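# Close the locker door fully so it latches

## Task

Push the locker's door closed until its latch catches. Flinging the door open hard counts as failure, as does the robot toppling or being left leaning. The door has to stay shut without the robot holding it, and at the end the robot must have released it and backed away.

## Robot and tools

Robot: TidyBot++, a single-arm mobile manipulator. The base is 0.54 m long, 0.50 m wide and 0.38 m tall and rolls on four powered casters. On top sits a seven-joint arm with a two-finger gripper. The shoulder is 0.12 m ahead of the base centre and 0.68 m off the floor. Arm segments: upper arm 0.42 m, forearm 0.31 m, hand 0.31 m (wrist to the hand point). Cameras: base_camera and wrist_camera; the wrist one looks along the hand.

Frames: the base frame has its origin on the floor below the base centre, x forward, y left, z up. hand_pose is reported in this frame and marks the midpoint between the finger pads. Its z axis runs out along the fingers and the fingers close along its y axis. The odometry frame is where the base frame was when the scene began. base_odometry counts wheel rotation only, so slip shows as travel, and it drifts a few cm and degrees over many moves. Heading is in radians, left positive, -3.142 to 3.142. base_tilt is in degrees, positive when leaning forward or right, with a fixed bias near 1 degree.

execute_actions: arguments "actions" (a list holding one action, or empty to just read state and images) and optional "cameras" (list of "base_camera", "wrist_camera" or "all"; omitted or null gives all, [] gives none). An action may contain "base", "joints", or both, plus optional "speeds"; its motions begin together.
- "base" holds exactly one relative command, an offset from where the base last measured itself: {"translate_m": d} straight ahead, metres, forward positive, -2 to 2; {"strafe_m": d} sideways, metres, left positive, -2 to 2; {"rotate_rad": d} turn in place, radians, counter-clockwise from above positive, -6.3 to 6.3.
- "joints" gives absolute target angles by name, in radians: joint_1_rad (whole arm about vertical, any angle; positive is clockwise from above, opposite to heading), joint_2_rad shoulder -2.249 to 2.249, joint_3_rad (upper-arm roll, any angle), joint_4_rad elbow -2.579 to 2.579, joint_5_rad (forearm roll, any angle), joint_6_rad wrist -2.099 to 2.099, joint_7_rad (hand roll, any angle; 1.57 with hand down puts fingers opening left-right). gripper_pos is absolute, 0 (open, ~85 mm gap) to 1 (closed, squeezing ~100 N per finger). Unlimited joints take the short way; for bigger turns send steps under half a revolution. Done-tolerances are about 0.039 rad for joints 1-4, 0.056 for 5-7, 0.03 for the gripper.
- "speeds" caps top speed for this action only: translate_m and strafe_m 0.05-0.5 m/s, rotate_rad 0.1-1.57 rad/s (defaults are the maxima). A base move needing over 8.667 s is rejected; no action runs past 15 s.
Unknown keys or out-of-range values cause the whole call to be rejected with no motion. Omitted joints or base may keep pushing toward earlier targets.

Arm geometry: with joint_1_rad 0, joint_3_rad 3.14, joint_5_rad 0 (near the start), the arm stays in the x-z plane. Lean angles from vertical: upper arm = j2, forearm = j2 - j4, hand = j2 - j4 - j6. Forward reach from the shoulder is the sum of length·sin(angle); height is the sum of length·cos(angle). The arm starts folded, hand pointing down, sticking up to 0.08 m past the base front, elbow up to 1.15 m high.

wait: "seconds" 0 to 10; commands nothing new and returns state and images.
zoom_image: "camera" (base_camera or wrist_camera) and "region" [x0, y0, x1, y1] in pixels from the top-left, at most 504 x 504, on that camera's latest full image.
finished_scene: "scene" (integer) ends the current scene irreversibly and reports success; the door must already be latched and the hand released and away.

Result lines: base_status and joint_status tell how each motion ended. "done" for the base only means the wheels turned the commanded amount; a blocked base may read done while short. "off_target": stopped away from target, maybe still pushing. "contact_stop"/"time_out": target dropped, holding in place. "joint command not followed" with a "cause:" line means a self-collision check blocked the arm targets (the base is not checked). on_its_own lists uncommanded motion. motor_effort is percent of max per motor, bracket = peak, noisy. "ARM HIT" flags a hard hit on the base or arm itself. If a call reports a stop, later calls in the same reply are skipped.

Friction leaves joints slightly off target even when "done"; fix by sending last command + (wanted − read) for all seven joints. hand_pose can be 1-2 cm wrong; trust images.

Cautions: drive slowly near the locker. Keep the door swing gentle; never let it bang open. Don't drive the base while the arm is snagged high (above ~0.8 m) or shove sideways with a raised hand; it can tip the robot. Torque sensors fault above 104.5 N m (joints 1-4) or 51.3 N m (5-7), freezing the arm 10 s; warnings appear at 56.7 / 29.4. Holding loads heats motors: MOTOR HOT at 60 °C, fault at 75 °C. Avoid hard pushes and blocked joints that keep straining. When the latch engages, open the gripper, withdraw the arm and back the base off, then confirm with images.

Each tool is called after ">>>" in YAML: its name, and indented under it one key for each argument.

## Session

>>> execute_actions:
  actions: []

Scene clock: 0.00 s.
base_odometry: x=+0.000 y=+0.000 heading=+0.000 (m, m, rad; odometry frame)
base_tilt: forward=-0.5 right=+0.5 (deg)
base_status: not commanded
joint_positions: joint_1_rad=-0.003 joint_2_rad=-0.333 joint_3_rad=+3.177 joint_4_rad=-2.514 joint_5_rad=-0.009 joint_6_rad=-0.886 joint_7_rad=+1.573 gripper_pos=+0.000
joint_status: not commanded
motor_effort: joint_1_rad=-1 joint_2_rad=-2 joint_3_rad=-1 joint_4_rad=+13 joint_5_rad=+0 joint_6_rad=+2 joint_7_rad=+0 (%)
hand_pose: x=+0.2627 y=+0.0001 z=+0.5891 quat_wxyz=(-0.009, +0.999, -0.018, +0.037) (m; base frame)
pictures: base_camera, wrist_camera
Images, in order (width x height): base_camera 644x364, wrist_camera 644x476.

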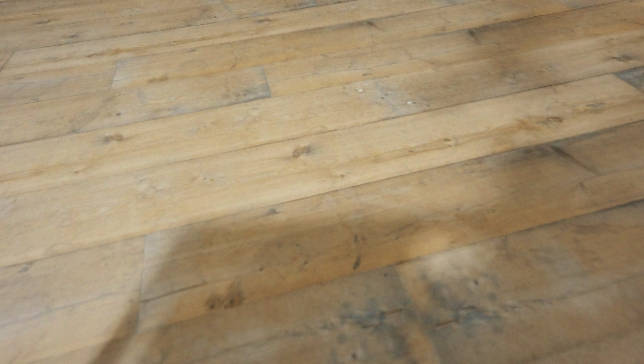

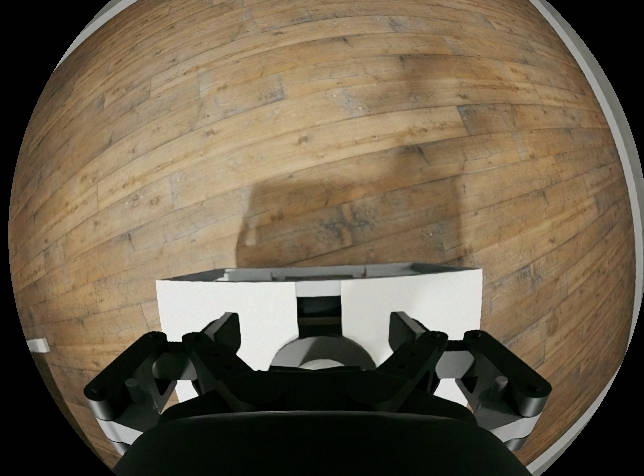

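>>> zoom_image:
  camera: "wrist_camera"
  region: [0, 280, 160, 476]

>>> zoom_image:
  camera: "wrist_camera"
  region: [480, 280, 644, 476]

>>> zoom_image:
  camera: "wrist_camera"
  region: [0, 0, 322, 160]

>>> zoom_image:
  camera: "wrist_camera"
  region: [400, 0, 644, 290]

Region (0, 280, 160, 476) of wrist_camera's 644x476 image, scaled by 2.571; it fills the left 411 columns of this view, and the rest is white.

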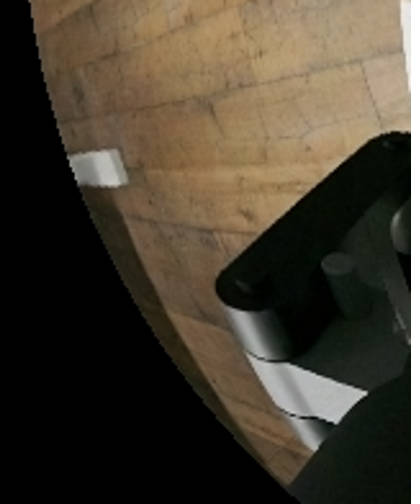

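Region (480, 280, 644, 476) of wrist_camera's 644x476 image, scaled by 2.571; it fills the left 422 columns of this view, and the rest is white.

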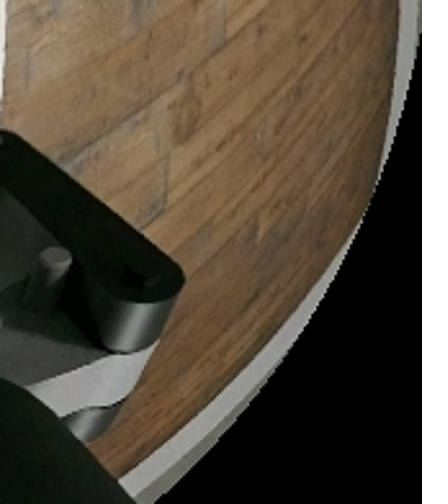

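Region (0, 0, 322, 160) of wrist_camera's 644x476 image, scaled by 1.565; it fills the top 250 rows of this view, and the rest is white.

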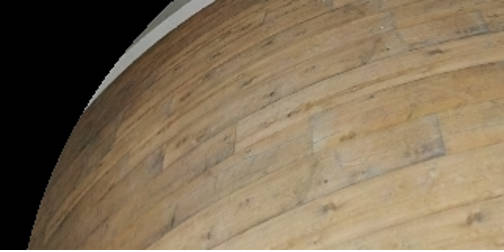

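Region (400, 0, 644, 290) of wrist_camera's 644x476 image, scaled by 1.738; it fills the left 424 columns of this view, and the rest is white.

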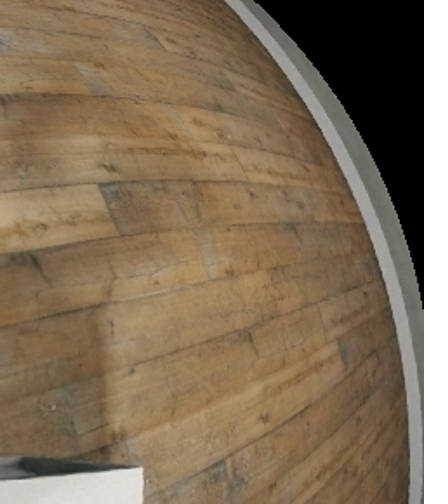

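>>> execute_actions:
  actions:
    - {"base": {"rotate_rad": 0.29}, "joints": {"joint_1_rad": 0.0, "joint_2_rad": 0.6, "joint_3_rad": 3.14, "joint_4_rad": -2.4, "joint_5_rad": 0.0, "joint_6_rad": 1.45, "joint_7_rad": 1.57, "gripper_pos": 1.0}}

Scene clock: 3.23 s.
base_odometry: x=+0.000 y=+0.000 heading=+0.290 (m, m, rad; odometry frame)
base_tilt: forward=-0.5 right=+0.5 (deg)
base_status: done
joint_positions: joint_1_rad=-0.003 joint_2_rad=+0.590 joint_3_rad=+3.167 joint_4_rad=-2.413 joint_5_rad=-0.009 joint_6_rad=+1.423 joint_7_rad=+1.573 gripper_pos=+0.999
joint_status: all done
motor_effort: joint_1_rad=+0(0) joint_2_rad=-26(26) joint_3_rad=-2(1) joint_4_rad=+7(14) joint_5_rad=+0(0) joint_6_rad=+10(10) joint_7_rad=+0(0) (%)
hand_pose: x=+0.7079 y=-0.0117 z=+0.7173 quat_wxyz=(+0.015, +0.710, -0.004, +0.704) (m; base frame)
pictures: base_camera, wrist_camera
Images, in order (width x height): base_camera 644x364, wrist_camera 644x476.

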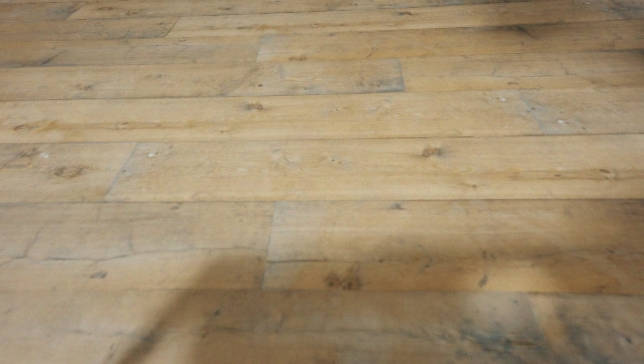

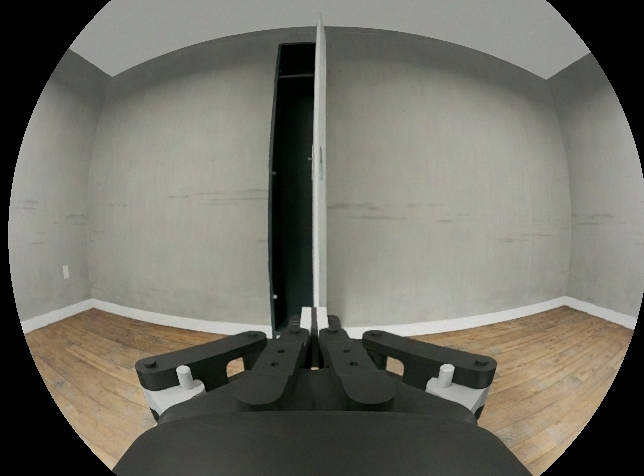

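>>> zoom_image:
  camera: "wrist_camera"
  region: [240, 0, 380, 200]

>>> zoom_image:
  camera: "wrist_camera"
  region: [240, 180, 380, 360]

Region (240, 0, 380, 200) of wrist_camera's 644x476 image, scaled by 2.520; it fills the left 353 columns of this view, and the rest is white.

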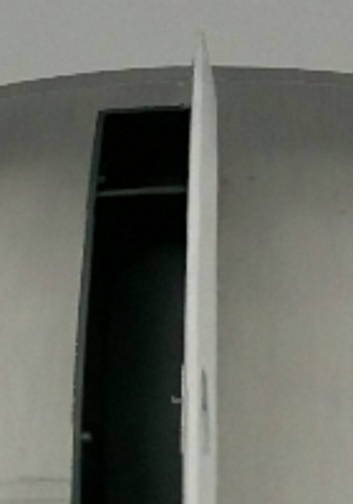

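Region (240, 180, 380, 360) of wrist_camera's 644x476 image, scaled by 2.800.

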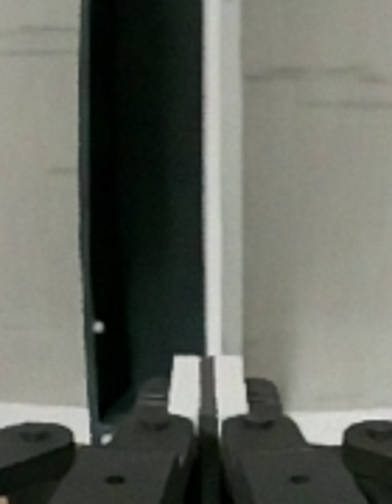

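>>> execute_actions:
  actions:
    - {"base": {"translate_m": 1.14}, "joints": {"joint_1_rad": 0.97, "joint_2_rad": 1.0, "joint_3_rad": 3.14, "joint_4_rad": -2.14, "joint_5_rad": 1.27, "joint_6_rad": 1.59, "joint_7_rad": 1.57}}

Scene clock: 9.97 s.
base_odometry: x=+1.092 y=+0.326 heading=+0.290 (m, m, rad; odometry frame)
base_tilt: forward=-0.4 right=+0.6 (deg)
base_status: done
joint_positions: joint_1_rad=+0.952 joint_2_rad=+0.986 joint_3_rad=+3.161 joint_4_rad=-2.150 joint_5_rad=+1.248 joint_6_rad=+1.557 joint_7_rad=+1.573 gripper_pos=+0.999
joint_status: all done
motor_effort: joint_1_rad=+0(2) joint_2_rad=-30(32) joint_3_rad=-7(8) joint_4_rad=+1(9) joint_5_rad=+0(1) joint_6_rad=+10(10) joint_7_rad=+0(1) (%)
hand_pose: x=+0.6189 y=-0.2019 z=+0.5910 quat_wxyz=(-0.095, +0.709, +0.106, +0.691) (m; base frame)
pictures: base_camera, wrist_camera
Images, in order (width x height): base_camera 644x364, wrist_camera 644x476.

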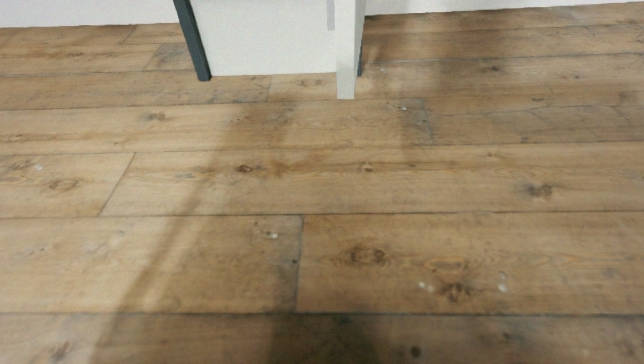

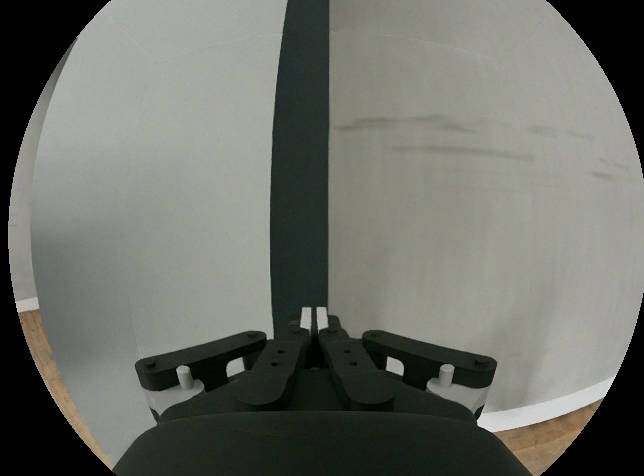

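>>> execute_actions:
  actions:
    - {"base": {"strafe_m": 0.27}, "joints": {"joint_1_rad": 0.68, "joint_5_rad": 0.98}, "speeds": {"strafe_m": 0.11}}

Scene clock: 13.67 s.
base_odometry: x=+1.015 y=+0.585 heading=+0.290 (m, m, rad; odometry frame)
base_tilt: forward=-0.4 right=+0.6 (deg)
base_status: done
joint_positions: joint_1_rad=+0.697 joint_2_rad=+0.987 joint_3_rad=+3.160 joint_4_rad=-2.146 joint_5_rad=+0.979 joint_6_rad=+1.558 joint_7_rad=+1.573 gripper_pos=+0.999
joint_status: all done
motor_effort: joint_1_rad=+0(8) joint_2_rad=-31(32) joint_3_rad=-6(11) joint_4_rad=+2(3) joint_5_rad=+0(4) joint_6_rad=+10(11) joint_7_rad=+0(0) (%)
hand_pose: x=+0.6878 y=-0.1460 z=+0.5931 quat_wxyz=(-0.089, +0.707, +0.103, +0.694) (m; base frame)
pictures: base_camera, wrist_camera
Images, in order (width x height): base_camera 644x364, wrist_camera 644x476.

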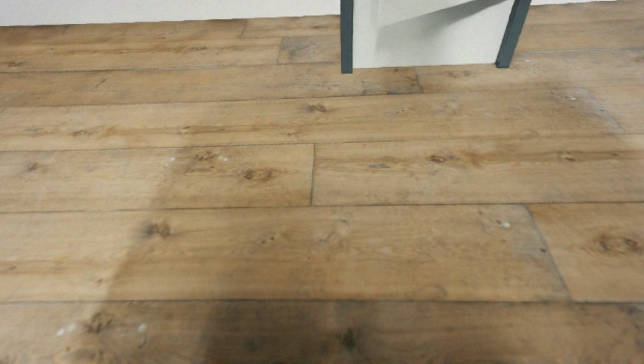

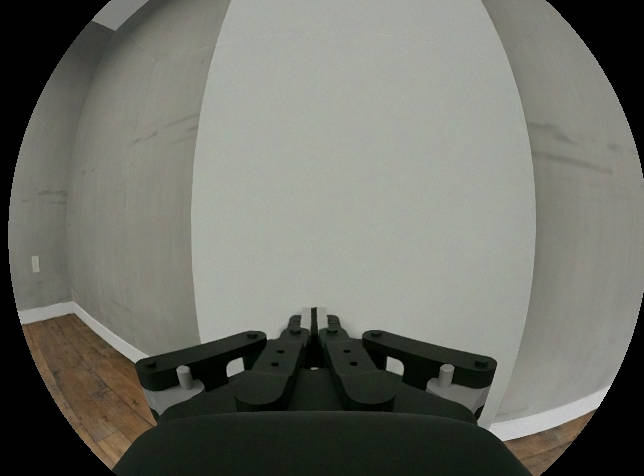

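>>> zoom_image:
  camera: "base_camera"
  region: [320, 0, 560, 90]

Region (320, 0, 560, 90) of base_camera's 644x364 image, scaled by 2.100; it fills the top 189 rows of this view, and the rest is white.

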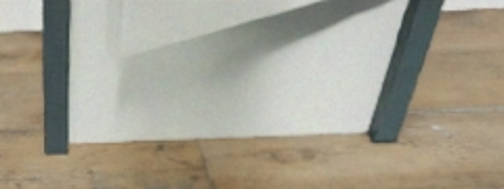

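>>> execute_actions:
  actions:
    - {"base": {"translate_m": 0.135}, "speeds": {"translate_m": 0.07}}

Scene clock: 16.60 s.
base_odometry: x=+1.144 y=+0.623 heading=+0.290 (m, m, rad; odometry frame)
base_tilt: forward=-0.5 right=+0.6 (deg)
base_status: done
joint_positions: joint_1_rad=+0.730 joint_2_rad=+0.990 joint_3_rad=+3.163 joint_4_rad=-2.207 joint_5_rad=+1.010 joint_6_rad=+1.597 joint_7_rad=+1.573 gripper_pos=+0.999
joint_status: not commanded
motor_effort: joint_1_rad=-11(15) joint_2_rad=-29(34) joint_3_rad=-12(17) joint_4_rad=+14(19) joint_5_rad=-7(9) joint_6_rad=+5(10) joint_7_rad=+0(0) (%)
hand_pose: x=+0.6653 y=-0.1435 z=+0.5930 quat_wxyz=(-0.106, +0.709, +0.083, +0.692) (m; base frame)
pictures: base_camera, wrist_camera
Images, in order (width x height): base_camera 644x364, wrist_camera 644x476.

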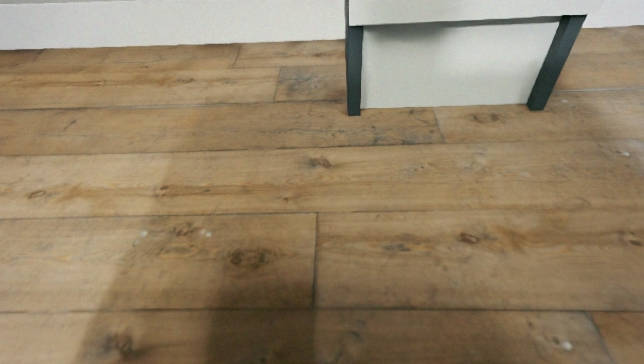

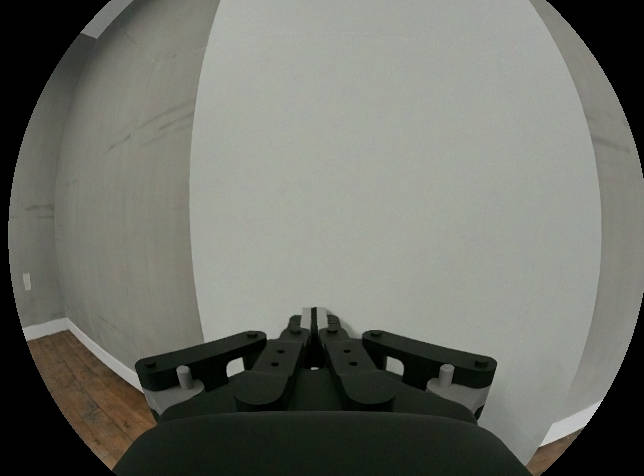

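>>> zoom_image:
  camera: "base_camera"
  region: [330, 0, 610, 130]

>>> zoom_image:
  camera: "base_camera"
  region: [330, 0, 410, 60]

Region (330, 0, 610, 130) of base_camera's 644x364 image, scaled by 1.800; it fills the top 234 rows of this view, and the rest is white.

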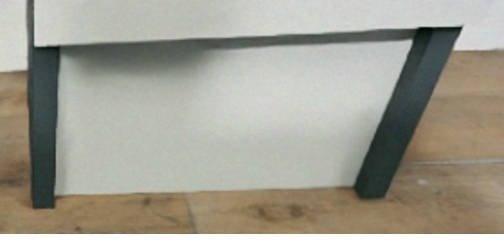

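Region (330, 0, 410, 60) of base_camera's 644x364 image, scaled by 6.300; it fills the top 378 rows of this view, and the rest is white.

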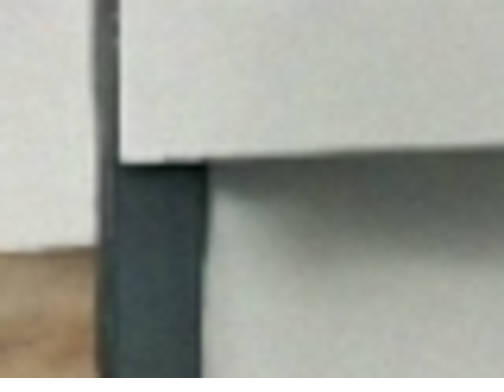

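>>> execute_actions:
  actions:
    - {"base": {"translate_m": 0.02}, "speeds": {"translate_m": 0.05}}

Scene clock: 18.07 s.
base_odometry: x=+1.162 y=+0.629 heading=+0.290 (m, m, rad; odometry frame)
base_tilt: forward=-0.5 right=+0.5 (deg)
base_status: done
joint_positions: joint_1_rad=+0.761 joint_2_rad=+0.990 joint_3_rad=+3.175 joint_4_rad=-2.247 joint_5_rad=+1.053 joint_6_rad=+1.622 joint_7_rad=+1.573 gripper_pos=+0.999
joint_status: not commanded
motor_effort: joint_1_rad=-15(20) joint_2_rad=-28(31) joint_3_rad=-16(18) joint_4_rad=+20(22) joint_5_rad=-14(14) joint_6_rad=+2(6) joint_7_rad=+0(0) (%)
hand_pose: x=+0.6469 y=-0.1433 z=+0.5929 quat_wxyz=(-0.118, +0.711, +0.073, +0.690) (m; base frame)
pictures: base_camera, wrist_camera
Images, in order (width x height): base_camera 644x364, wrist_camera 644x476.

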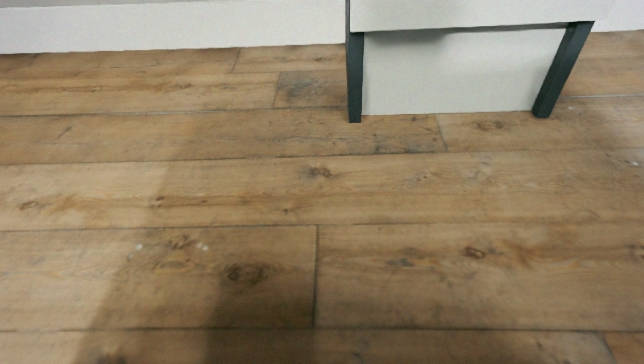

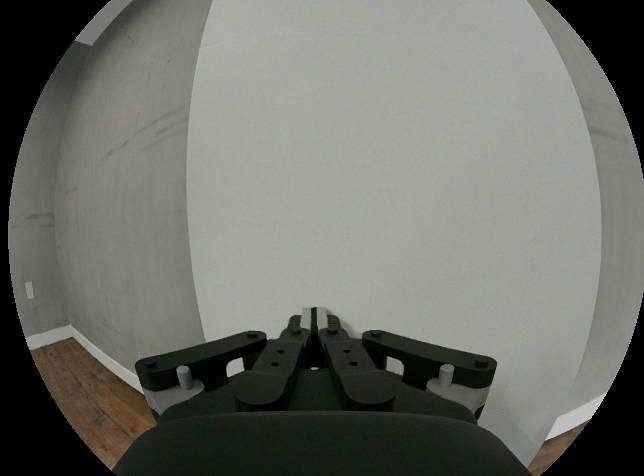

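>>> zoom_image:
  camera: "base_camera"
  region: [330, 0, 620, 135]

Region (330, 0, 620, 135) of base_camera's 644x364 image, scaled by 1.738; it fills the top 235 rows of this view, and the rest is white.

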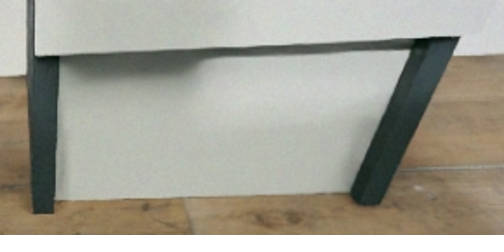

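>>> execute_actions:
  actions:
    - {"base": {"translate_m": -0.35}}

Scene clock: 20.63 s.
base_odometry: x=+0.827 y=+0.529 heading=+0.289 (m, m, rad; odometry frame)
base_tilt: forward=-0.5 right=+0.6 (deg)
base_status: done
joint_positions: joint_1_rad=+0.683 joint_2_rad=+1.001 joint_3_rad=+3.149 joint_4_rad=-2.137 joint_5_rad=+0.997 joint_6_rad=+1.615 joint_7_rad=+1.573 gripper_pos=+0.999
joint_status: not commanded
motor_effort: joint_1_rad=-1(16) joint_2_rad=-32(34) joint_3_rad=-6(15) joint_4_rad=+3(19) joint_5_rad=+0(13) joint_6_rad=+10(12) joint_7_rad=+0(1) (%)
hand_pose: x=+0.6903 y=-0.1298 z=+0.6069 quat_wxyz=(-0.108, +0.684, +0.110, +0.713) (m; base frame)
pictures: base_camera, wrist_camera
Images, in order (width x height): base_camera 644x364, wrist_camera 644x476.

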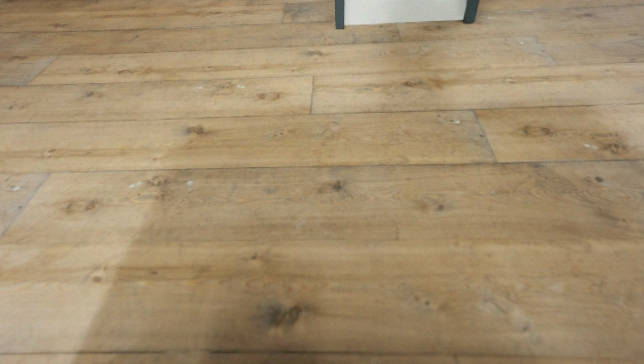

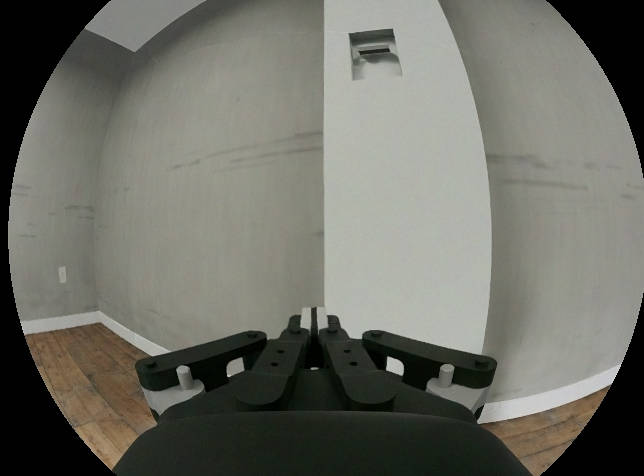

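>>> zoom_image:
  camera: "wrist_camera"
  region: [315, 10, 425, 100]

Region (315, 10, 425, 100) of wrist_camera's 644x476 image, scaled by 4.582; it fills the top 412 rows of this view, and the rest is white.

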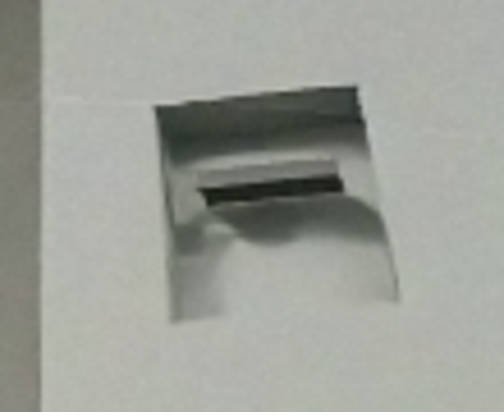

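>>> finished_scene:
  scene: 2

The scene is finished: the task was done.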